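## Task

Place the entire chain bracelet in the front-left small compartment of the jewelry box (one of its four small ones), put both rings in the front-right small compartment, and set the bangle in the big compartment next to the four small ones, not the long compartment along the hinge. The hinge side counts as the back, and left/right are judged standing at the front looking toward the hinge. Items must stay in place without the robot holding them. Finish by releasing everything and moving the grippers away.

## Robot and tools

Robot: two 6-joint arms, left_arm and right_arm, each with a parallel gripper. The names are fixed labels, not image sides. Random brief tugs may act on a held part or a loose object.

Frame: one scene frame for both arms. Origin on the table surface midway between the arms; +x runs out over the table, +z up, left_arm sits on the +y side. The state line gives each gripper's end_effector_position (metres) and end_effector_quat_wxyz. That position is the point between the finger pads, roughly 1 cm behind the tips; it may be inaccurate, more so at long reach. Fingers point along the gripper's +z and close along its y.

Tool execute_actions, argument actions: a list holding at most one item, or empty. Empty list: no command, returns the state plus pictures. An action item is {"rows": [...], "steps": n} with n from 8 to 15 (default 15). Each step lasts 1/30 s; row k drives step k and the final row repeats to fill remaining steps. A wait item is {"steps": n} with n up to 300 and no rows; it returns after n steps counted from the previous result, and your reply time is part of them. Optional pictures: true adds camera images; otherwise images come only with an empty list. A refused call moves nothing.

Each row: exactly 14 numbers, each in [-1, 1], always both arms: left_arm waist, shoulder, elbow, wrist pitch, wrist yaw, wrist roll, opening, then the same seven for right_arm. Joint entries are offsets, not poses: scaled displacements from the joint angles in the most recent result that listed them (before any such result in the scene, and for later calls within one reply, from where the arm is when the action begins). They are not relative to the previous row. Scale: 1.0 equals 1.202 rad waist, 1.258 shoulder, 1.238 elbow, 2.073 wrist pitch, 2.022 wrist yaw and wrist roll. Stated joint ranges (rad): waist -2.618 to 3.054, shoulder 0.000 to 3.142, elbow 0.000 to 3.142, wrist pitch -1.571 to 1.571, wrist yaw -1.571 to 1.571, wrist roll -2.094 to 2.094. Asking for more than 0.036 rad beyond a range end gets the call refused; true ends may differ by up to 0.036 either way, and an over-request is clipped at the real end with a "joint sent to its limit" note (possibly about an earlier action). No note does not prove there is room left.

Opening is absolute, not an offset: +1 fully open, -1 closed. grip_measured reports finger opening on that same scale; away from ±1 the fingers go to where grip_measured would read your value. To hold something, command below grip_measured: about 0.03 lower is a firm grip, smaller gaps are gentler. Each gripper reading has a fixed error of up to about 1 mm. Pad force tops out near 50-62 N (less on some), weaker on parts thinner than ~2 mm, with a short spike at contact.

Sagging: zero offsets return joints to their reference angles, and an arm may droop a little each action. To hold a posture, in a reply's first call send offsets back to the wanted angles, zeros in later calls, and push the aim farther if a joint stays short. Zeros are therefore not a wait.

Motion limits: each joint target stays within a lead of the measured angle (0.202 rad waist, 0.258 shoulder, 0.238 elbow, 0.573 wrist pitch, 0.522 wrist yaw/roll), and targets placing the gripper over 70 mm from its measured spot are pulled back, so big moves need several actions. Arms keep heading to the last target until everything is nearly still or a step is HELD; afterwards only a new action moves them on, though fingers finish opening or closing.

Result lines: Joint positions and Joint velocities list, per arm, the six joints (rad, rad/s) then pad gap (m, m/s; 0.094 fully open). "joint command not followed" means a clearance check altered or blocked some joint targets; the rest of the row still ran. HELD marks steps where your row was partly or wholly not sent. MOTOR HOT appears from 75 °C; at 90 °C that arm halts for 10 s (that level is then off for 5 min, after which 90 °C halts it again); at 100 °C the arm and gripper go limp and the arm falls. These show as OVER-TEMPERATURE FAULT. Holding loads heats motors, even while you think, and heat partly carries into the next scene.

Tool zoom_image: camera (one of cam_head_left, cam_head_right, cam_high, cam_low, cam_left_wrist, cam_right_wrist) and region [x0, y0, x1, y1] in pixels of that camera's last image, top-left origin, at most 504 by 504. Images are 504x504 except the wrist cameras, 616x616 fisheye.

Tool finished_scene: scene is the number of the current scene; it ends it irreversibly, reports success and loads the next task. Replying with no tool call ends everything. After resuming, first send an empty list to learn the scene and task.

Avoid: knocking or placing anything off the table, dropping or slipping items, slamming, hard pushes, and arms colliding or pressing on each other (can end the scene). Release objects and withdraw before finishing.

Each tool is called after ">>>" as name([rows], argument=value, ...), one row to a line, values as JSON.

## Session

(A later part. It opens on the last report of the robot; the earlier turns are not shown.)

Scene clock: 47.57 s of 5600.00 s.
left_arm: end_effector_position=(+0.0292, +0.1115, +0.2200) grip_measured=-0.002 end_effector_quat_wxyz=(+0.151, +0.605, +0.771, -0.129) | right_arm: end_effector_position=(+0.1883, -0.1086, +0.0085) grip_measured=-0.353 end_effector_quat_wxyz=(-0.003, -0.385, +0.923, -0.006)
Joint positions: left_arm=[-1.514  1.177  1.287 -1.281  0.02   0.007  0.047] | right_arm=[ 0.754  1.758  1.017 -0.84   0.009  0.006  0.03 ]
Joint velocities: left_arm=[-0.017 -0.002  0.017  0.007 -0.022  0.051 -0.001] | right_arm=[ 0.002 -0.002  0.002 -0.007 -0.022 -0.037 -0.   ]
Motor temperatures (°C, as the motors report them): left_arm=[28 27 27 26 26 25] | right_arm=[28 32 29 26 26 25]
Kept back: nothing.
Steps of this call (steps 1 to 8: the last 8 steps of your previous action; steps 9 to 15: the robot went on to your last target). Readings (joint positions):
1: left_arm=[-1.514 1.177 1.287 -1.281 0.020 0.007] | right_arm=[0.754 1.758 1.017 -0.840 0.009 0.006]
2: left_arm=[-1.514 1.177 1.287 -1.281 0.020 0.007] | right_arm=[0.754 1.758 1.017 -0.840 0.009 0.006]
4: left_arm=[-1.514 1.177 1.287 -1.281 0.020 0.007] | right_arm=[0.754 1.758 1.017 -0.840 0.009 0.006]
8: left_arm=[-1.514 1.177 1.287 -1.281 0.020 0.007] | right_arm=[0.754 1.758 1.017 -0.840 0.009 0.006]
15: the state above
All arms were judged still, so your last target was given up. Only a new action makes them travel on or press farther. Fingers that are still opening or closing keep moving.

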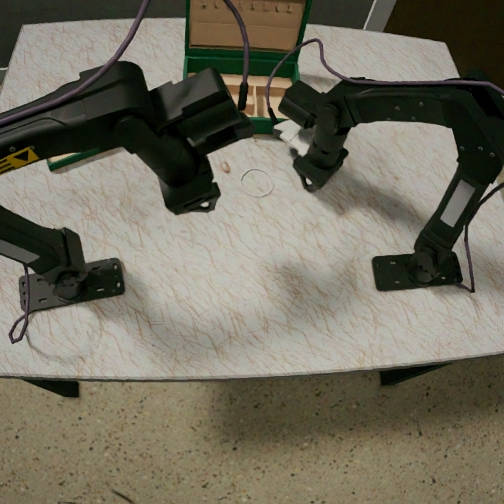

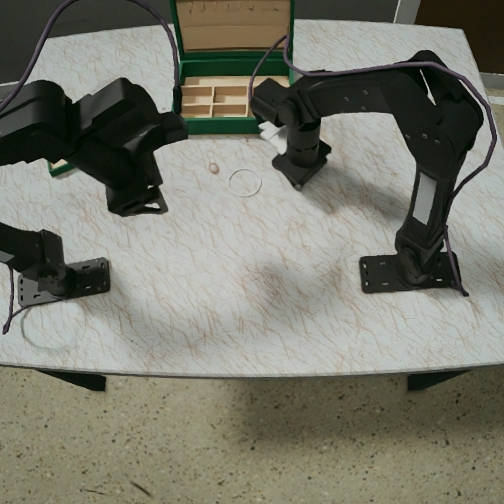

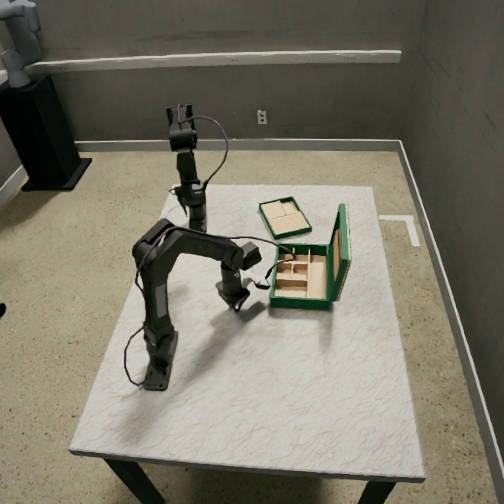

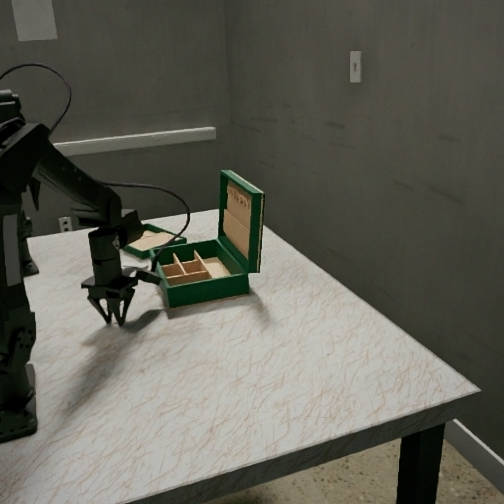

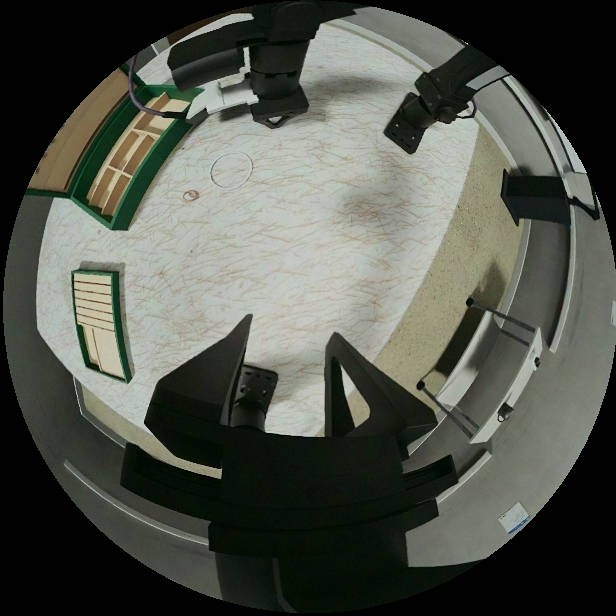

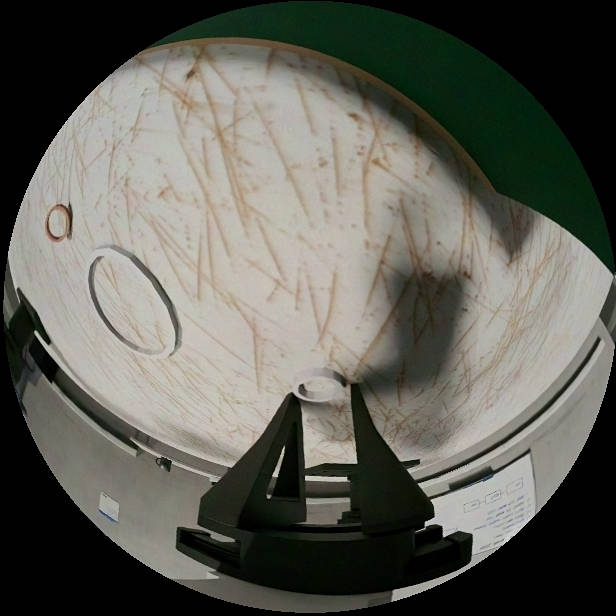

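>>> execute_actions([
  {"rows":[[0,0,0,0,0,0,0,0,-0.03,0.01,0,0,0,-0.35],[0,0,0,0,0,0,0,0,-0.03,0.01,0,0,0,-0.35],[0,0,0,0,0,0,0,0,-0.03,0.01,0,0,0,-0.35],[0,0,0,0,0,0,0,0,-0.03,0.01,0.02,0,0,-0.35],[0,0,0,0,0,0,0,0,-0.03,0.01,0.02,0,0,-0.35],[0,0,0,0,0,0,0,0,-0.03,0.01,0.02,0,0,-0.35],[0,0,0,0,0,0,0,0,-0.03,0.01,0.02,0,0,-0.35],[0,0,0,0,0,0,0,0,-0.03,0.01,0.02,0,0,-0.35],[0,0,0,0,0,0,0,0,-0.03,0.01,0.02,0,0,-0.35],[0,0,0,0,0,0,0,0,-0.03,0.01,0.02,0,0,-0.35],[0,0,0,0,0,0,0,0,-0.03,0.01,0.02,0,0,-0.35],[0,0,0,0,0,0,0,0,-0.01,0.01,0.02,0,0,-0.35],[0,0,0,0,0,0,0,0,0.0,0.01,0.02,0,0,-0.35],[0,0,0,0,0,0,0,0,0.012,0.01,0.02,0,0,-0.35]]},
])

>>> execute_actions([
  {"steps":22},
], pictures=true)

>>> zoom_image(camera="cam_right_wrist", region=[240, 320, 420, 460])

Scene clock: 48.43 s of 5600.00 s.
left_arm: end_effector_position=(+0.0292, +0.1115, +0.2200) grip_measured=-0.002 end_effector_quat_wxyz=(+0.151, +0.605, +0.771, -0.129) | right_arm: end_effector_position=(+0.1924, -0.1043, +0.0138) grip_measured=-0.353 end_effector_quat_wxyz=(+0.014, -0.385, +0.923, +0.001)
Joint positions: left_arm=[-1.514  1.177  1.287 -1.281  0.02   0.007  0.047] | right_arm=[ 0.754  1.738  1.017 -0.824  0.009  0.006  0.03 ]
Joint velocities: left_arm=[-0.002  0.017 -0.017  0.007 -0.022  0.007 -0.001] | right_arm=[ 0.017  0.002 -0.002  0.066 -0.022 -0.007  0.001]
Motor temperatures (°C, as the motors report them): left_arm=[28 27 27 26 26 25] | right_arm=[28 32 29 26 26 25]
Steps of this call (steps 1 to 19: nothing new was sent; steps 20 to 26: the first 7 steps of this action). Readings (joint positions):
20: left_arm=[-1.514 1.177 1.287 -1.281 0.020 0.007] | right_arm=[0.754 1.755 1.017 -0.840 0.009 0.006]
21: left_arm=[-1.514 1.177 1.287 -1.281 0.020 0.007] | right_arm=[0.754 1.752 1.017 -0.840 0.009 0.006]
23: left_arm=[-1.514 1.177 1.287 -1.281 0.020 0.007] | right_arm=[0.754 1.744 1.017 -0.838 0.009 0.006]
26: the state above

Scene clock: 49.17 s of 5600.00 s.
left_arm: end_effector_position=(+0.0292, +0.1115, +0.2200) grip_measured=-0.002 end_effector_quat_wxyz=(+0.151, +0.605, +0.771, -0.129) | right_arm: end_effector_position=(+0.1936, -0.1032, +0.0083) grip_measured=-0.353 end_effector_quat_wxyz=(+0.011, -0.385, +0.923, -0.000)
Joint positions: left_arm=[-1.514  1.177  1.287 -1.281  0.02   0.007  0.047] | right_arm=[ 0.754  1.759  1.017 -0.809  0.009  0.006  0.03 ]
Joint velocities: left_arm=[-0.007  0.002  0.017 -0.007 -0.007  0.022 -0.001] | right_arm=[-0.002  0.007 -0.012  0.051 -0.022 -0.022  0.001]
Motor temperatures (°C, as the motors report them): left_arm=[28 27 27 26 26 25] | right_arm=[28 32 29 26 26 25]
Kept back: nothing.
Steps of this call (steps 1 to 8: the last 8 steps of your previous action; steps 9 to 22: the robot went on to your last target). Readings (joint positions):
1: left_arm=[-1.514 1.177 1.287 -1.281 0.020 0.007] | right_arm=[0.754 1.738 1.017 -0.821 0.009 0.006]
2: left_arm=[-1.514 1.177 1.287 -1.281 0.020 0.007] | right_arm=[0.754 1.738 1.017 -0.819 0.009 0.006]
4: left_arm=[-1.514 1.177 1.287 -1.281 0.020 0.007] | right_arm=[0.754 1.738 1.017 -0.816 0.009 0.006]
8: left_arm=[-1.514 1.177 1.287 -1.281 0.020 0.007] | right_arm=[0.754 1.749 1.017 -0.812 0.009 0.006]
22: the state above

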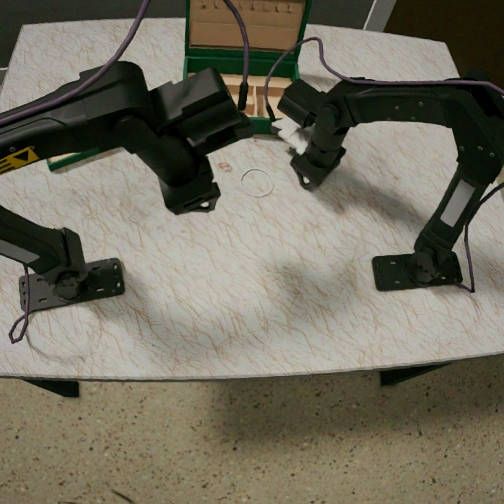

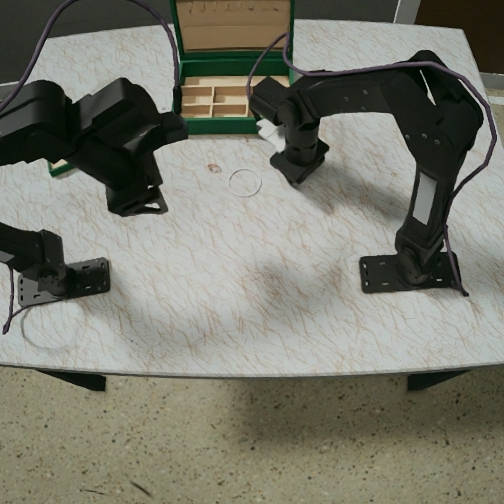

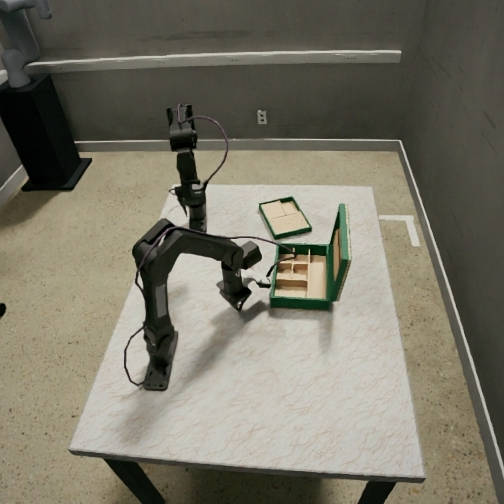

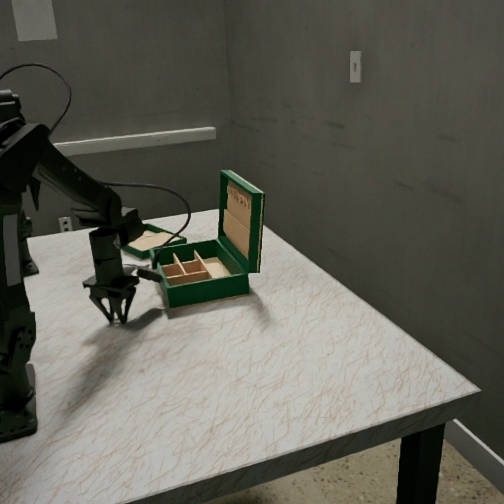

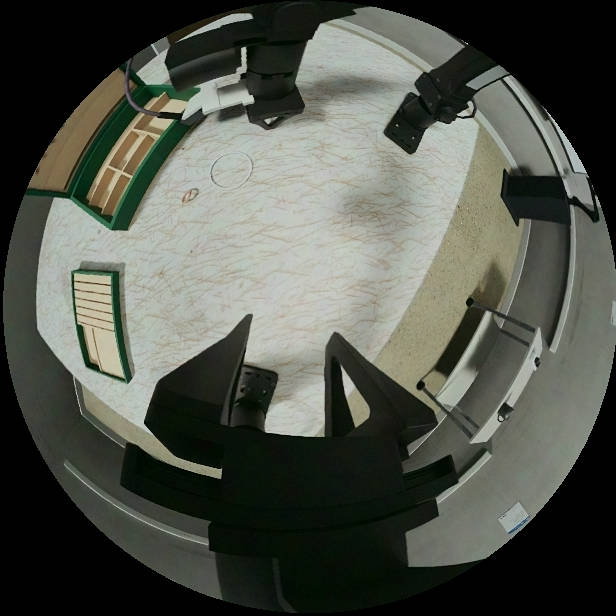

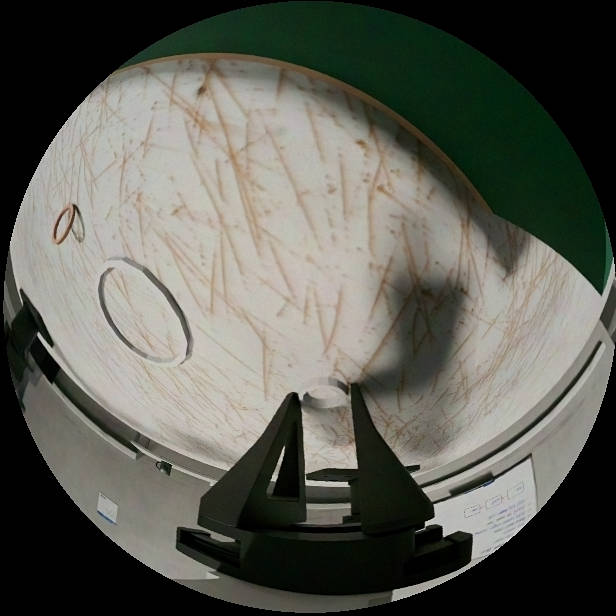

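Region (240, 320, 420, 460) of cam_right_wrist's 616x616 image, scaled by 2.800, with more detail than that image has.

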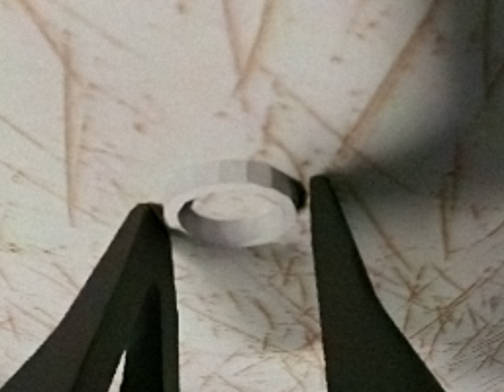

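Good. Close.

>>> execute_actions([
  {"rows":[[0,0,0,0,0,0,0,0,0,0,0,0,0,-0.4],[0,0,0,0,0,0,0,0,0,0,0,0,0,-0.44],[0,0,0,0,0,0,0,0,0,0,0,0,0,-0.47],[0,0,0,0,0,0,0,0,0,0,0,0,0,-0.5],[0,0,0,0,0,0,0,0,0,0,0,0,0,-0.52],[0,0,0,0,0,0,0,0,0,0,0,0,0,-0.54],[0,0,0,0,0,0,0,0,0,0,0,0,0,-0.56]]},
])

>>> execute_actions([
  {"steps":12},
])

Scene clock: 49.77 s of 5600.00 s.
left_arm: end_effector_position=(+0.0292, +0.1115, +0.2200) grip_measured=-0.002 end_effector_quat_wxyz=(+0.151, +0.605, +0.771, -0.129) | right_arm: end_effector_position=(+0.1938, -0.1034, +0.0083) grip_measured=-0.545 end_effector_quat_wxyz=(+0.011, -0.385, +0.923, -0.001)
Joint positions: left_arm=[-1.514  1.177  1.287 -1.281  0.02   0.007  0.047] | right_arm=[ 0.754  1.759  1.017 -0.809  0.011  0.006  0.021]
Joint velocities: left_arm=[ 0.012  0.002  0.002 -0.022  0.037 -0.051 -0.   ] | right_arm=[ 0.002 -0.007  0.007 -0.037 -0.022 -0.007 -0.014]
Motor temperatures (°C, as the motors report them): left_arm=[28 27 27 26 26 25] | right_arm=[28 32 29 26 26 25]
Steps of this call (steps 1 to 11: the robot went on to your last target; steps 12 to 18: the first 7 steps of this action). Readings (joint positions):
12: left_arm=[-1.514 1.177 1.287 -1.281 0.020 0.007] | right_arm=[0.754 1.759 1.017 -0.809 0.010 0.006]
13: left_arm=[-1.514 1.177 1.287 -1.281 0.020 0.007] | right_arm=[0.754 1.759 1.017 -0.809 0.011 0.006]
15: left_arm=[-1.514 1.177 1.287 -1.281 0.020 0.007] | right_arm=[0.754 1.759 1.017 -0.809 0.011 0.006]
18: the state above

Scene clock: 50.17 s of 5600.00 s.
left_arm: end_effector_position=(+0.0292, +0.1115, +0.2200) grip_measured=-0.002 end_effector_quat_wxyz=(+0.151, +0.605, +0.771, -0.129) | right_arm: end_effector_position=(+0.1938, -0.1034, +0.0083) grip_measured=-0.551 end_effector_quat_wxyz=(+0.011, -0.385, +0.923, -0.001)
Joint positions: left_arm=[-1.514  1.177  1.287 -1.281  0.02   0.007  0.047] | right_arm=[ 0.754  1.759  1.017 -0.809  0.011  0.006  0.021]
Joint velocities: left_arm=[ 0.002  0.012  0.012 -0.051 -0.022  0.022 -0.   ] | right_arm=[-0.012  0.002  0.002 -0.051  0.051 -0.007 -0.001]
Motor temperatures (°C, as the motors report them): left_arm=[28 26 27 26 26 25] | right_arm=[28 32 29 26 26 25]
Kept back: nothing.
Steps of this call (steps 1 to 8: the last 8 steps of your previous action; steps 9 to 12: the robot went on to your last target). Readings (joint positions):
1: left_arm=[-1.514 1.177 1.287 -1.281 0.020 0.007] | right_arm=[0.754 1.759 1.017 -0.809 0.011 0.006]
2: left_arm=[-1.514 1.177 1.287 -1.281 0.020 0.007] | right_arm=[0.754 1.759 1.017 -0.809 0.011 0.006]
4: left_arm=[-1.514 1.177 1.287 -1.281 0.020 0.007] | right_arm=[0.754 1.759 1.017 -0.809 0.011 0.006]
8: left_arm=[-1.514 1.177 1.287 -1.281 0.020 0.007] | right_arm=[0.754 1.759 1.017 -0.809 0.011 0.006]
12: the state above

>>> execute_actions([
  {"rows":[[0,0,0,0,0,0,0,0,0,0,0,0,0,-0.585],[0,0,0,0,0,0,0,0,0,0,0,0,0,-0.585],[0,0,0,0,0,0,0,0,0,0,0,0,0,-0.585],[0,0,0,0,0,0,0,0,-0.01,0.03,-0.015,0,0,-0.585],[0,0,0,0,0,0,0,0,-0.016,0.05,-0.03,0,0,-0.585],[0,0,0,0,0,0,0,0,-0.022,0.07,-0.046,0,0,-0.585],[0,0,0,0,0,0,0,0,-0.028,0.09,-0.062,0,0,-0.585],[0,0,0,0,0,0,0,0,-0.034,0.11,-0.078,0,0,-0.585],[0,0,0,0,0,0,0,0,-0.04,0.13,-0.094,0,0,-0.585],[0,0,0,0,0,0,0,0,-0.046,0.15,-0.11,0,0,-0.585],[0,0,0,0,0,0,0,0,-0.052,0.17,-0.126,0,0,-0.585],[0,0,0,0,0,0,0,0,-0.058,0.19,-0.142,0,0,-0.585],[0,0,0,0,0,0,0,0,-0.064,0.21,-0.158,0,0,-0.585],[0,0,0,0,0,0,0,0,-0.07,0.23,-0.174,0,0,-0.585],[0,0,0,0,0,0,0,0,-0.077,0.25,-0.188,0,0,-0.585]]},
])

>>> execute_actions([
  {"steps":16},
])

>>> execute_actions([
  {"rows":[[0,0,0,0,0,0,0,0,0.01,0.03,0.004,0,0,-0.585],[0,0,0,0,0,0,0,0,0.022,0.05,0.008,0,0,-0.585],[0,0,0,0,0,0,0,0,0.035,0.07,0.012,0,0,-0.585],[0,0,0,0,0,0,0,0,0.048,0.09,0.016,0,0,-0.585],[0,0,0,0,0,0,0,0,0.061,0.108,0.02,0,0,-0.585],[0,0,0,0,0,0,0,0,0.074,0.126,0.024,0,0,-0.585],[0,0,0,0,0,0,0,0,0.087,0.144,0.028,0,0,-0.585],[0,0,0,0,0,0,0,0,0.1,0.162,0.032,0,0,-0.585],[0,0,0,0,0,0,0,0,0.113,0.18,0.036,0,0,-0.585],[0,0,0,0,0,0,0,0,0.126,0.198,0.04,0,0,-0.585],[0,0,0,0,0,0,0,0,0.139,0.216,0.044,0,0,-0.585],[0,0,0,0,0,0,0,0,0.152,0.234,0.048,0,0,-0.585],[0,0,0,0,0,0,0,0,0.165,0.252,0.052,0,0,-0.585],[0,0,0,0,0,0,0,0,0.178,0.27,0.056,0,0,-0.585],[0,0,0,0,0,0,0,0,0.19,0.288,0.06,0,0,-0.585]]},
])

>>> execute_actions([
  {"steps":16},
], pictures=true)

Scene clock: 52.83 s of 5600.00 s.
left_arm: end_effector_position=(+0.0292, +0.1115, +0.2200) grip_measured=-0.002 end_effector_quat_wxyz=(+0.151, +0.605, +0.771, -0.129) | right_arm: end_effector_position=(+0.1940, -0.1031, +0.0167) grip_measured=-0.571 end_effector_quat_wxyz=(+0.004, -0.385, +0.923, -0.004)
Joint positions: left_arm=[-1.514  1.177  1.287 -1.281  0.02   0.007  0.047] | right_arm=[ 0.754  1.759  1.055 -0.863  0.011  0.006  0.02 ]
Joint velocities: left_arm=[ 0.007  0.012  0.007  0.037 -0.022  0.037  0.001] | right_arm=[-0.002 -0.017  0.574 -0.652 -0.037 -0.081 -0.001]
Motor temperatures (°C, as the motors report them): left_arm=[28 26 27 26 26 25] | right_arm=[28 31 29 26 26 25]
Steps of this call (steps 1 to 15: the robot went on to your last target; steps 16 to 73: nothing new was sent; steps 74 to 80: the first 7 steps of this action). Readings (joint positions):
74: left_arm=[-1.514 1.177 1.287 -1.281 0.020 0.007] | right_arm=[0.754 1.759 1.017 -0.809 0.011 0.006]
75: left_arm=[-1.514 1.177 1.287 -1.281 0.020 0.007] | right_arm=[0.754 1.759 1.017 -0.809 0.011 0.006]
77: left_arm=[-1.514 1.177 1.287 -1.281 0.020 0.007] | right_arm=[0.754 1.759 1.020 -0.812 0.011 0.006]
80: the state above

Scene clock: 53.37 s of 5600.00 s.
left_arm: end_effector_position=(+0.0292, +0.1115, +0.2200) grip_measured=-0.002 end_effector_quat_wxyz=(+0.151, +0.605, +0.771, -0.129) | right_arm: end_effector_position=(+0.2020, -0.0950, +0.1045) grip_measured=-0.571 end_effector_quat_wxyz=(+0.024, -0.385, +0.923, +0.004)
Joint positions: left_arm=[-1.514  1.177  1.287 -1.281  0.02   0.007  0.047] | right_arm=[ 0.754  1.665  1.311 -1.169  0.011  0.006  0.02 ]
Joint velocities: left_arm=[ 0.002  0.007 -0.012 -0.022 -0.095  0.066 -0.001] | right_arm=[-0.012 -0.002  0.002 -0.183 -0.007 -0.007 -0.   ]
Motor temperatures (°C, as the motors report them): left_arm=[28 26 27 26 26 25] | right_arm=[28 31 29 26 26 25]
Kept back: nothing.
Steps of this call (steps 1 to 8: the last 8 steps of your previous action; steps 9 to 16: the robot went on to your last target). Readings (joint positions):
1: left_arm=[-1.514 1.177 1.287 -1.281 0.020 0.007] | right_arm=[0.754 1.757 1.077 -0.885 0.011 0.006]
2: left_arm=[-1.514 1.177 1.287 -1.281 0.020 0.007] | right_arm=[0.754 1.753 1.101 -0.908 0.011 0.006]
4: left_arm=[-1.514 1.177 1.287 -1.281 0.020 0.007] | right_arm=[0.754 1.738 1.154 -0.957 0.011 0.006]
8: left_arm=[-1.514 1.177 1.287 -1.281 0.020 0.007] | right_arm=[0.754 1.697 1.262 -1.065 0.011 0.006]
16: the state above

Scene clock: 53.60 s of 5600.00 s.
left_arm: end_effector_position=(+0.0292, +0.1115, +0.2200) grip_measured=-0.002 end_effector_quat_wxyz=(+0.151, +0.605, +0.771, -0.129) | right_arm: end_effector_position=(+0.2250, -0.0714, +0.1123) grip_measured=-0.571 end_effector_quat_wxyz=(+0.047, -0.385, +0.922, +0.014)
Joint positions: left_arm=[-1.514  1.177  1.287 -1.281  0.02   0.007  0.047] | right_arm=[ 0.754  1.741  1.424 -1.157  0.011  0.006  0.02 ]
Joint velocities: left_arm=[-0.012  0.017  0.007  0.007  0.066 -0.051 -0.001] | right_arm=[-0.012  0.466  0.696  0.256  0.037 -0.066  0.001]
Motor temperatures (°C, as the motors report them): left_arm=[28 26 27 26 26 25] | right_arm=[28 31 29 26 26 25]
Steps of this call (steps 1 to 7: the first 7 steps of this action). Readings (joint positions):
1: left_arm=[-1.514 1.177 1.287 -1.281 0.020 0.007] | right_arm=[0.754 1.665 1.312 -1.171 0.011 0.006]
2: left_arm=[-1.514 1.177 1.287 -1.281 0.020 0.007] | right_arm=[0.754 1.670 1.318 -1.173 0.011 0.006]
4: left_arm=[-1.514 1.177 1.287 -1.281 0.020 0.007] | right_arm=[0.754 1.692 1.352 -1.174 0.011 0.006]
7: the state above

Scene clock: 54.13 s of 5600.00 s.
left_arm: end_effector_position=(+0.0292, +0.1115, +0.2200) grip_measured=-0.002 end_effector_quat_wxyz=(+0.151, +0.605, +0.771, -0.129) | right_arm: end_effector_position=(+0.2803, -0.0149, +0.1214) grip_measured=-0.571 end_effector_quat_wxyz=(+0.117, -0.382, +0.916, +0.044)
Joint positions: left_arm=[-1.514  1.177  1.287 -1.281  0.02   0.007  0.047] | right_arm=[ 0.754  1.902  1.638 -1.057  0.011  0.006  0.02 ]
Joint velocities: left_arm=[-0.017 -0.007 -0.012 -0.037  0.066 -0.037 -0.   ] | right_arm=[ 0.002  0.012  0.007 -0.007  0.037 -0.037  0.   ]
Motor temperatures (°C, as the motors report them): left_arm=[28 26 27 26 26 25] | right_arm=[28 31 29 26 26 25]
Kept back: nothing.
Steps of this call (steps 1 to 8: the last 8 steps of your previous action; steps 9 to 16: the robot went on to your last target). Readings (joint positions):
1: left_arm=[-1.514 1.177 1.287 -1.281 0.020 0.007] | right_arm=[0.754 1.757 1.448 -1.149 0.011 0.006]
2: left_arm=[-1.514 1.177 1.287 -1.281 0.020 0.007] | right_arm=[0.754 1.773 1.471 -1.140 0.011 0.006]
4: left_arm=[-1.514 1.177 1.287 -1.281 0.020 0.007] | right_arm=[0.754 1.806 1.516 -1.124 0.011 0.006]
8: left_arm=[-1.514 1.177 1.287 -1.281 0.020 0.007] | right_arm=[0.754 1.873 1.604 -1.092 0.011 0.006]
16: the state above

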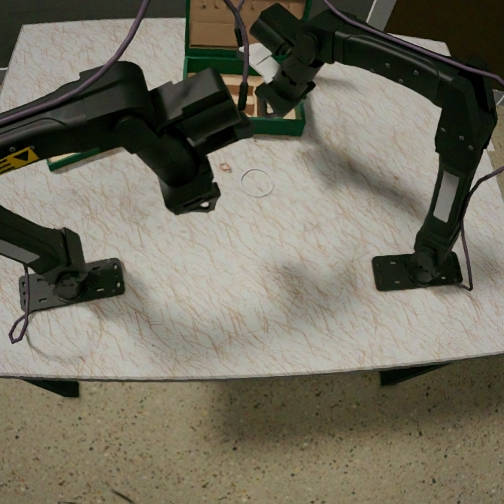

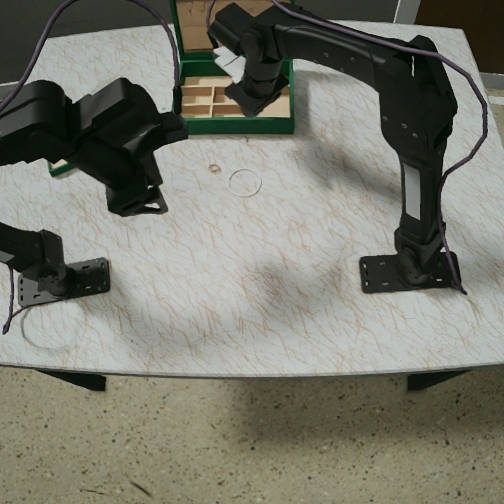

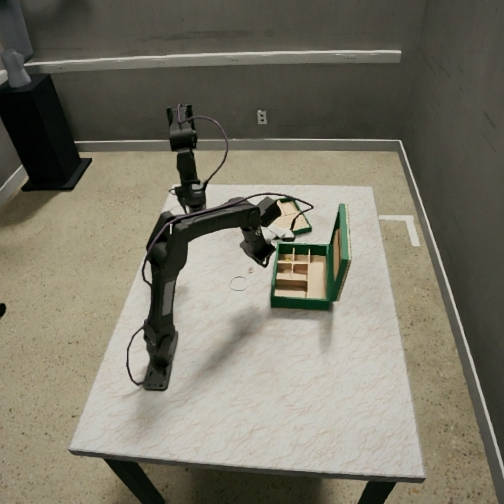

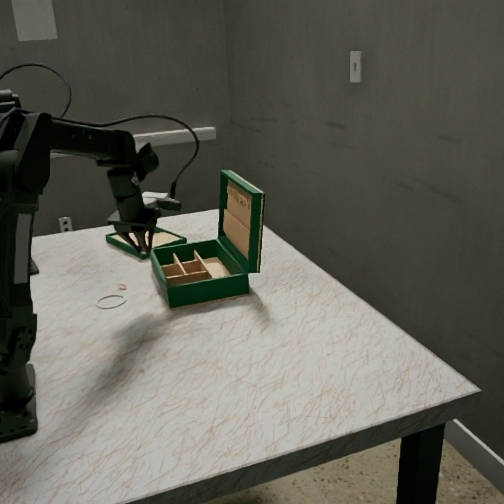

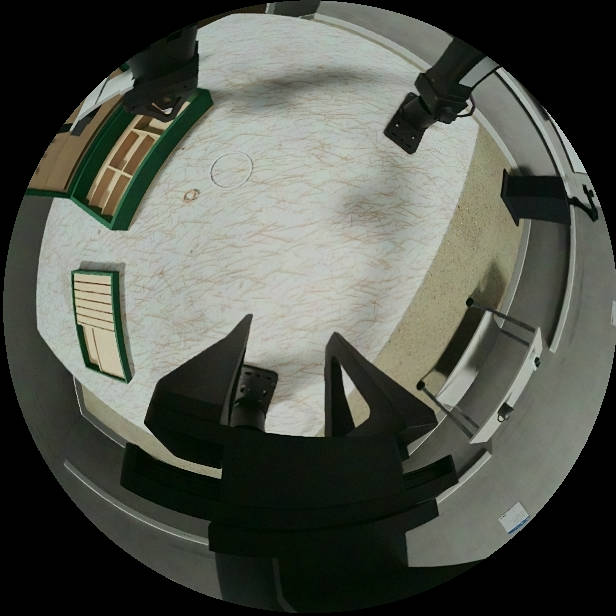

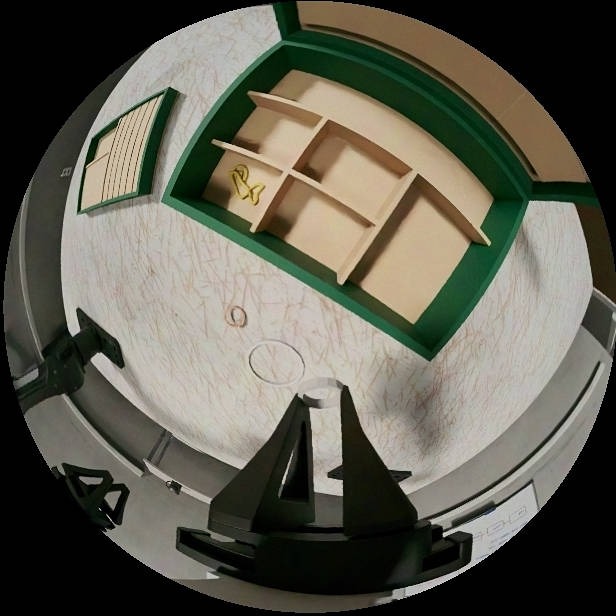

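>>> execute_actions([
  {"rows":[[0,0,0,0,0,0,0,0,0.01,0.03,0.003,0,0,-0.585],[0,0,0,0,0,0,0,0,0.023,0.045,0.006,0,0,-0.585],[0,0,0,0,0,0,0,-0.01,0.036,0.06,0.01,0,0,-0.585],[0,0,0,0,0,0,0,-0.01,0.05,0.075,0.013,0,0,-0.585],[0,0,0,0,0,0,0,-0.02,0.063,0.09,0.016,0,0,-0.585],[0,0,0,0,0,0,0,-0.02,0.077,0.105,0.02,0,0,-0.585],[0,0,0,0,0,0,0,-0.02,0.09,0.12,0.023,0,0,-0.585],[0,0,0,0,0,0,0,-0.02,0.104,0.135,0.026,0,0,-0.585],[0,0,0,0,0,0,0,-0.02,0.117,0.15,0.03,0,0,-0.585],[0,0,0,0,0,0,0,-0.02,0.13,0.165,0.033,0,0,-0.585],[0,0,0,0,0,0,0,-0.02,0.144,0.18,0.036,0,0,-0.585],[0,0,0,0,0,0,0,-0.02,0.158,0.195,0.04,0,0,-0.585],[0,0,0,0,0,0,0,-0.02,0.171,0.208,0.043,0,0,-0.585],[0,0,0,0,0,0,0,-0.02,0.185,0.218,0.046,0,0,-0.585],[0,0,0,0,0,0,0,-0.02,0.198,0.226,0.05,0,0,-0.585]]},
])

>>> execute_actions([
  {"steps":16},
])

>>> execute_actions([
  {"rows":[[0,0,0,0,0,0,0,0,0.01,0.01,0,0,0,-0.585],[0,0,0,0,0,0,0,0,0.02,0.01,0.004,0,0,-0.585],[0,0,0,0,0,0,0,0,0.03,0.01,0.008,0,0,-0.585],[0,0,0,0,0,0,0,0,0.04,0.01,0.012,0,0,-0.585]]},
])

>>> execute_actions([
  {"steps":12},
], pictures=true)

Scene clock: 55.50 s of 5600.00 s.
left_arm: end_effector_position=(+0.0292, +0.1115, +0.2200) grip_measured=-0.002 end_effector_quat_wxyz=(+0.151, +0.605, +0.771, -0.129) | right_arm: end_effector_position=(+0.3003, +0.0012, +0.1210) grip_measured=-0.571 end_effector_quat_wxyz=(+0.130, -0.378, +0.915, +0.049)
Joint positions: left_arm=[-1.514  1.177  1.287 -1.281  0.02   0.007  0.047] | right_arm=[ 0.747  1.976  1.73  -1.046  0.011  0.006  0.02 ]
Joint velocities: left_arm=[ 0.007 -0.017 -0.007 -0.051 -0.007  0.022  0.001] | right_arm=[-0.12   0.515  0.549  0.227  0.022 -0.066  0.001]
Motor temperatures (°C, as the motors report them): left_arm=[28 26 27 26 26 25] | right_arm=[28 31 30 26 26 25]
Steps of this call (steps 1 to 15: the robot went on to your last target; steps 16 to 34: nothing new was sent; steps 35 to 41: the first 7 steps of this action). Readings (joint positions):
35: left_arm=[-1.514 1.177 1.287 -1.281 0.020 0.007] | right_arm=[0.754 1.902 1.638 -1.057 0.011 0.006]
36: left_arm=[-1.514 1.177 1.287 -1.281 0.020 0.007] | right_arm=[0.754 1.906 1.643 -1.060 0.011 0.006]
38: left_arm=[-1.514 1.177 1.287 -1.281 0.020 0.007] | right_arm=[0.754 1.926 1.672 -1.060 0.011 0.006]
41: the state above

Scene clock: 56.03 s of 5600.00 s.
left_arm: end_effector_position=(+0.0292, +0.1115, +0.2200) grip_measured=-0.002 end_effector_quat_wxyz=(+0.151, +0.605, +0.771, -0.129) | right_arm: end_effector_position=(+0.3420, +0.0352, +0.0958) grip_measured=-0.571 end_effector_quat_wxyz=(+0.154, -0.371, +0.914, +0.058)
Joint positions: left_arm=[-1.514  1.177  1.287 -1.281  0.02   0.007  0.047] | right_arm=[ 0.736  2.156  1.884 -0.97   0.011  0.006  0.02 ]
Joint velocities: left_arm=[ 0.002  0.002  0.012  0.022 -0.037 -0.007  0.   ] | right_arm=[-0.007  0.002  0.002  0.007 -0.022 -0.051 -0.   ]
Motor temperatures (°C, as the motors report them): left_arm=[28 26 27 26 26 25] | right_arm=[28 32 30 26 26 25]
Kept back: nothing.
Steps of this call (steps 1 to 8: the last 8 steps of your previous action; steps 9 to 16: the robot went on to your last target). Readings (joint positions):
1: left_arm=[-1.514 1.177 1.287 -1.281 0.020 0.007] | right_arm=[0.744 1.994 1.749 -1.040 0.011 0.006]
2: left_arm=[-1.514 1.177 1.287 -1.281 0.020 0.007] | right_arm=[0.740 2.012 1.767 -1.033 0.011 0.006]
4: left_arm=[-1.514 1.177 1.287 -1.281 0.020 0.007] | right_arm=[0.737 2.049 1.803 -1.021 0.011 0.006]
8: left_arm=[-1.514 1.177 1.287 -1.281 0.020 0.007] | right_arm=[0.736 2.119 1.869 -0.993 0.011 0.006]
16: the state above

Scene clock: 56.27 s of 5600.00 s.
left_arm: end_effector_position=(+0.0292, +0.1115, +0.2200) grip_measured=-0.002 end_effector_quat_wxyz=(+0.151, +0.605, +0.771, -0.129) | right_arm: end_effector_position=(+0.3427, +0.0359, +0.0785) grip_measured=-0.571 end_effector_quat_wxyz=(+0.141, -0.372, +0.916, +0.052)
Joint positions: left_arm=[-1.514  1.177  1.287 -1.281  0.02   0.007  0.047] | right_arm=[ 0.736  2.193  1.884 -0.96   0.011  0.006  0.02 ]
Joint velocities: left_arm=[-0.017 -0.002 -0.007 -0.022 -0.051 -0.037  0.   ] | right_arm=[-0.002  0.252  0.002  0.022 -0.095 -0.037  0.   ]
Motor temperatures (°C, as the motors report them): left_arm=[28 26 27 26 26 25] | right_arm=[28 32 30 26 26 25]
Steps of this call (steps 1 to 7: the first 7 steps of this action). Readings (joint positions):
1: left_arm=[-1.514 1.177 1.287 -1.281 0.020 0.007] | right_arm=[0.736 2.156 1.884 -0.970 0.011 0.006]
2: left_arm=[-1.514 1.177 1.287 -1.281 0.020 0.007] | right_arm=[0.736 2.158 1.884 -0.970 0.011 0.006]
4: left_arm=[-1.514 1.177 1.287 -1.281 0.020 0.007] | right_arm=[0.736 2.167 1.884 -0.965 0.011 0.006]
7: the state above

Scene clock: 56.67 s of 5600.00 s.
left_arm: end_effector_position=(+0.0292, +0.1115, +0.2200) grip_measured=-0.002 end_effector_quat_wxyz=(+0.151, +0.605, +0.771, -0.129) | right_arm: end_effector_position=(+0.3426, +0.0358, +0.0695) grip_measured=-0.571 end_effector_quat_wxyz=(+0.133, -0.372, +0.917, +0.049)
Joint positions: left_arm=[-1.514  1.177  1.287 -1.281  0.02   0.007  0.047] | right_arm=[ 0.736  2.212  1.884 -0.958  0.011  0.006  0.02 ]
Joint velocities: left_arm=[ 0.007 -0.002 -0.002  0.007 -0.007  0.022 -0.001] | right_arm=[ 0.007 -0.002  0.012  0.007  0.022 -0.037 -0.001]
Motor temperatures (°C, as the motors report them): left_arm=[28 26 27 26 26 25] | right_arm=[28 32 30 26 26 25]
Kept back: nothing.
Steps of this call (steps 1 to 8: the last 8 steps of your previous action; steps 9 to 12: the robot went on to your last target). Readings (joint positions):
1: left_arm=[-1.514 1.177 1.287 -1.281 0.020 0.007] | right_arm=[0.736 2.201 1.884 -0.960 0.011 0.006]
2: left_arm=[-1.514 1.177 1.287 -1.281 0.020 0.007] | right_arm=[0.736 2.207 1.884 -0.960 0.011 0.006]
4: left_arm=[-1.514 1.177 1.287 -1.281 0.020 0.007] | right_arm=[0.736 2.212 1.884 -0.960 0.011 0.006]
8: left_arm=[-1.514 1.177 1.287 -1.281 0.020 0.007] | right_arm=[0.736 2.212 1.884 -0.958 0.011 0.006]
12: the state above

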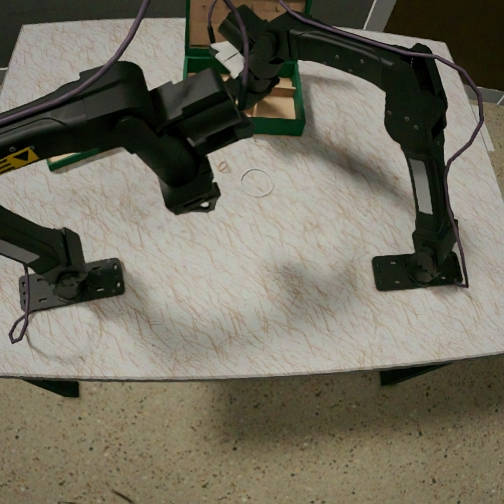

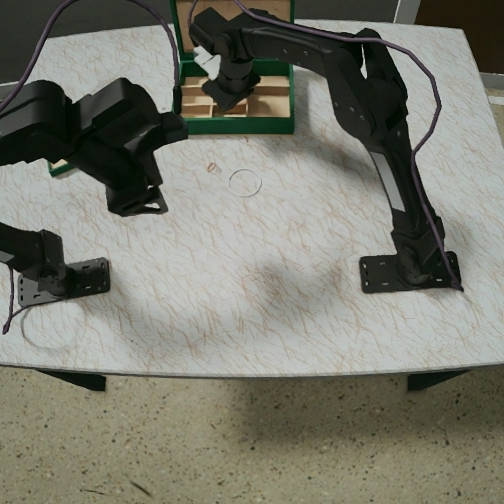

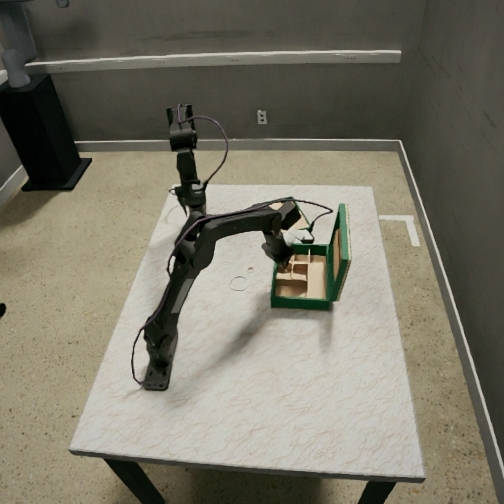

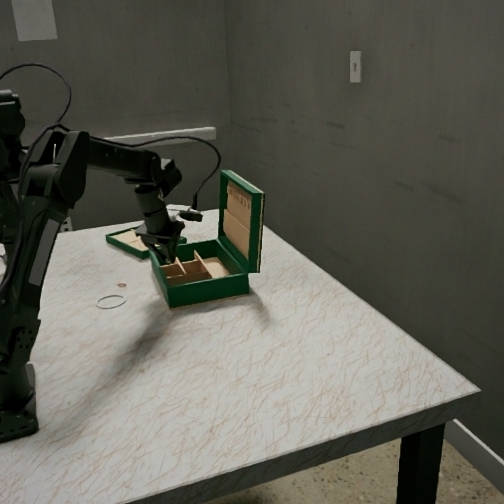

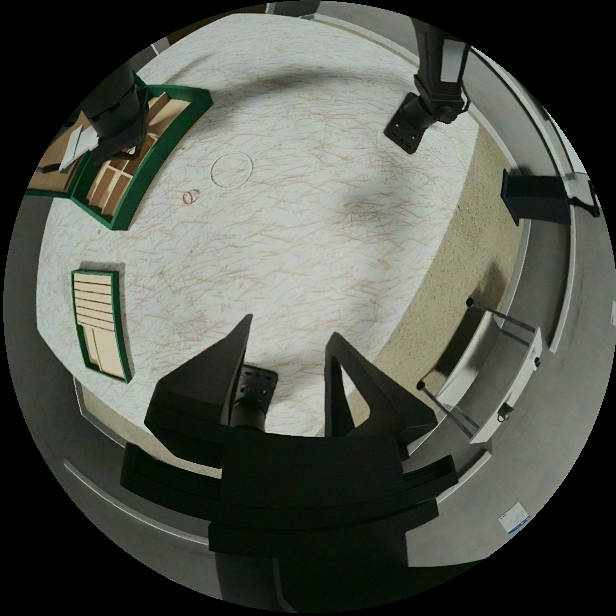

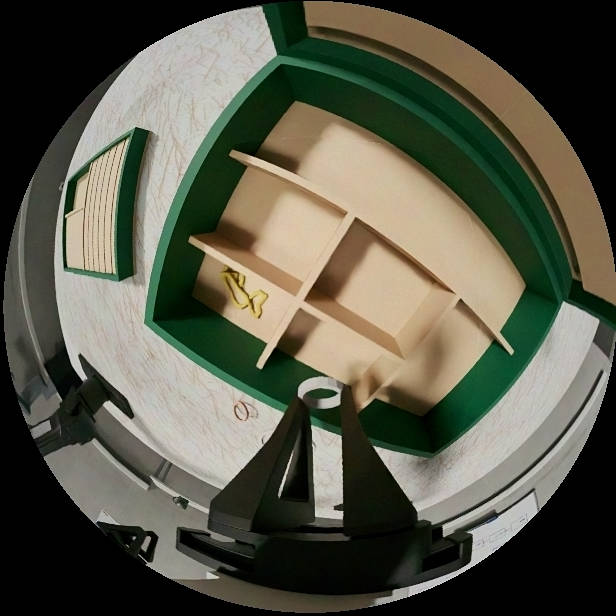

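>>> execute_actions([
  {"rows":[[0,0,0,0,0,0,0,0.012,0.008,0.01,0.008,0,0,-0.585],[0,0,0,0,0,0,0,0.015,0.016,0.01,0.014,0,0,-0.585],[0,0,0,0,0,0,0,0.015,0.024,0.01,0.02,0,0,-0.585],[0,0,0,0,0,0,0,0.015,0.032,0.01,0.024,0,0,-0.585],[0,0,0,0,0,0,0,0.015,0.04,0.01,0.024,0,0,-0.585]]},
])

>>> execute_actions([
  {"steps":14},
], pictures=true)

Scene clock: 57.47 s of 5600.00 s.
left_arm: end_effector_position=(+0.0292, +0.1115, +0.2200) grip_measured=-0.002 end_effector_quat_wxyz=(+0.151, +0.605, +0.771, -0.129) | right_arm: end_effector_position=(+0.3425, +0.0427, +0.0560) grip_measured=-0.571 end_effector_quat_wxyz=(+0.131, -0.377, +0.916, +0.049)
Joint positions: left_arm=[-1.514  1.177  1.287 -1.281  0.02   0.007  0.047] | right_arm=[ 0.746  2.245  1.884 -0.93   0.011  0.006  0.02 ]
Joint velocities: left_arm=[ 0.007  0.002  0.007 -0.066  0.007  0.081 -0.   ] | right_arm=[ 0.037  0.252 -0.012  0.037  0.007  0.022  0.002]
Motor temperatures (°C, as the motors report them): left_arm=[28 26 27 26 26 25] | right_arm=[28 32 30 26 26 25]
Steps of this call (steps 1 to 17: the robot went on to your last target; steps 18 to 24: the first 7 steps of this action). Readings (joint positions):
18: left_arm=[-1.514 1.177 1.287 -1.281 0.020 0.007] | right_arm=[0.736 2.212 1.884 -0.957 0.011 0.006]
19: left_arm=[-1.514 1.177 1.287 -1.281 0.020 0.007] | right_arm=[0.737 2.214 1.884 -0.956 0.011 0.006]
21: left_arm=[-1.514 1.177 1.287 -1.281 0.020 0.007] | right_arm=[0.740 2.221 1.884 -0.945 0.011 0.006]
24: the state above

Scene clock: 57.93 s of 5600.00 s.
left_arm: end_effector_position=(+0.0292, +0.1115, +0.2200) grip_measured=-0.002 end_effector_quat_wxyz=(+0.151, +0.605, +0.771, -0.129) | right_arm: end_effector_position=(+0.3436, +0.0444, +0.0482) grip_measured=-0.571 end_effector_quat_wxyz=(+0.129, -0.378, +0.916, +0.048)
Joint positions: left_arm=[-1.514  1.177  1.287 -1.281  0.02   0.007  0.047] | right_arm=[ 0.747  2.262  1.884 -0.917  0.013  0.006  0.02 ]
Joint velocities: left_arm=[ 0.002 -0.002  0.002 -0.007 -0.051  0.007  0.001] | right_arm=[-0.012  0.002  0.002  0.022 -0.125 -0.037 -0.001]
Motor temperatures (°C, as the motors report them): left_arm=[28 26 27 26 26 25] | right_arm=[28 32 30 26 26 25]
Kept back: nothing.
Steps of this call (steps 1 to 8: the last 8 steps of your previous action; steps 9 to 14: the robot went on to your last target). Readings (joint positions):
1: left_arm=[-1.514 1.177 1.287 -1.281 0.020 0.007] | right_arm=[0.746 2.253 1.884 -0.928 0.011 0.006]
2: left_arm=[-1.514 1.177 1.287 -1.281 0.020 0.007] | right_arm=[0.747 2.259 1.884 -0.927 0.011 0.006]
4: left_arm=[-1.514 1.177 1.287 -1.281 0.020 0.007] | right_arm=[0.747 2.262 1.884 -0.918 0.013 0.006]
8: left_arm=[-1.514 1.177 1.287 -1.281 0.020 0.007] | right_arm=[0.747 2.262 1.884 -0.917 0.013 0.006]
14: the state above

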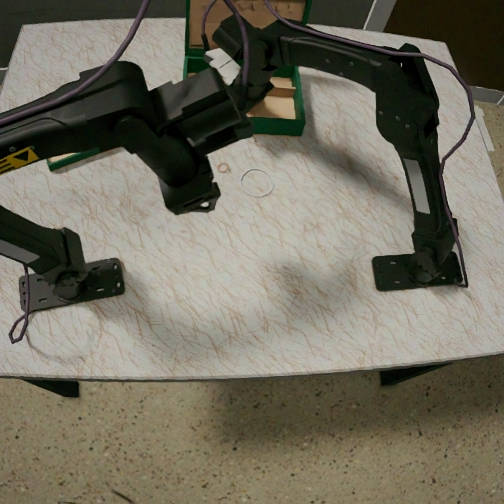

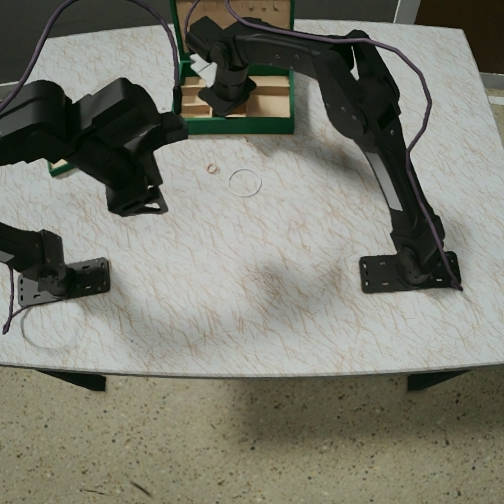

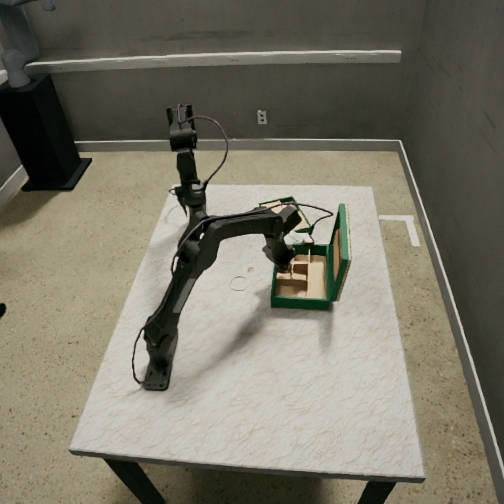

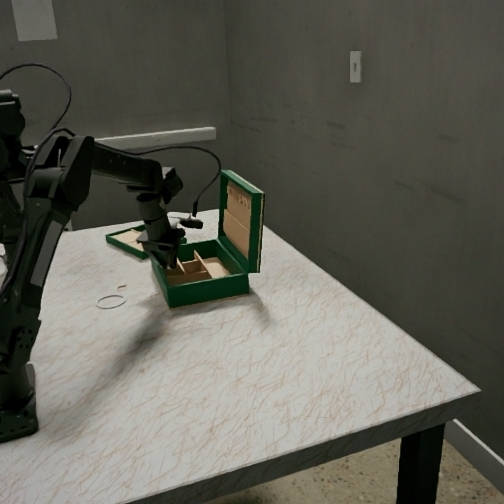

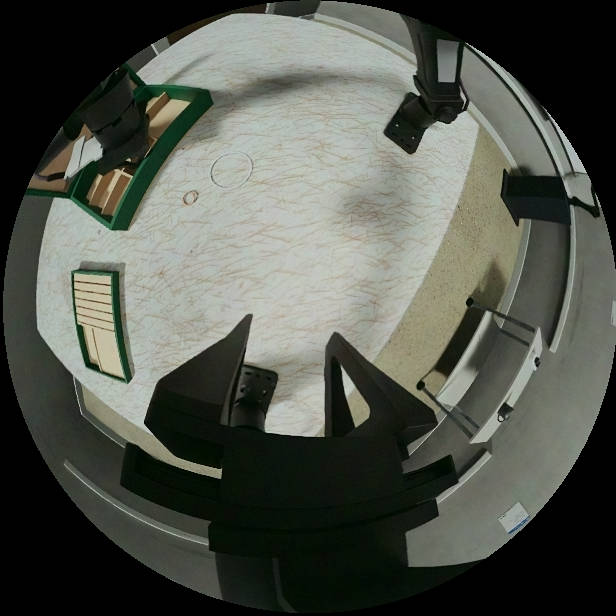

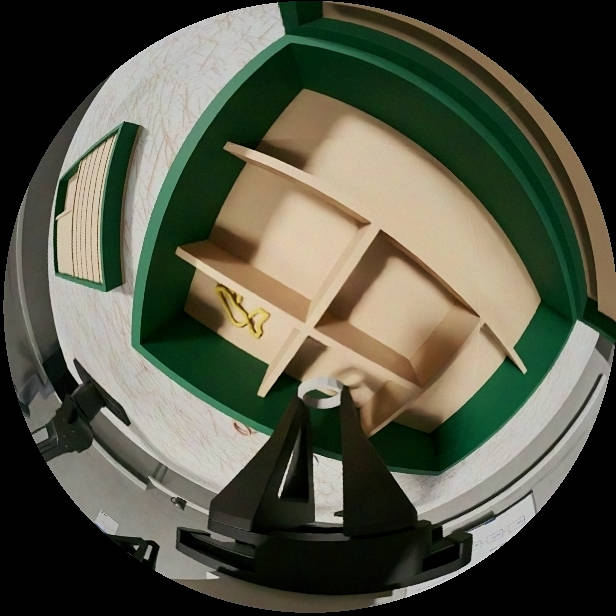

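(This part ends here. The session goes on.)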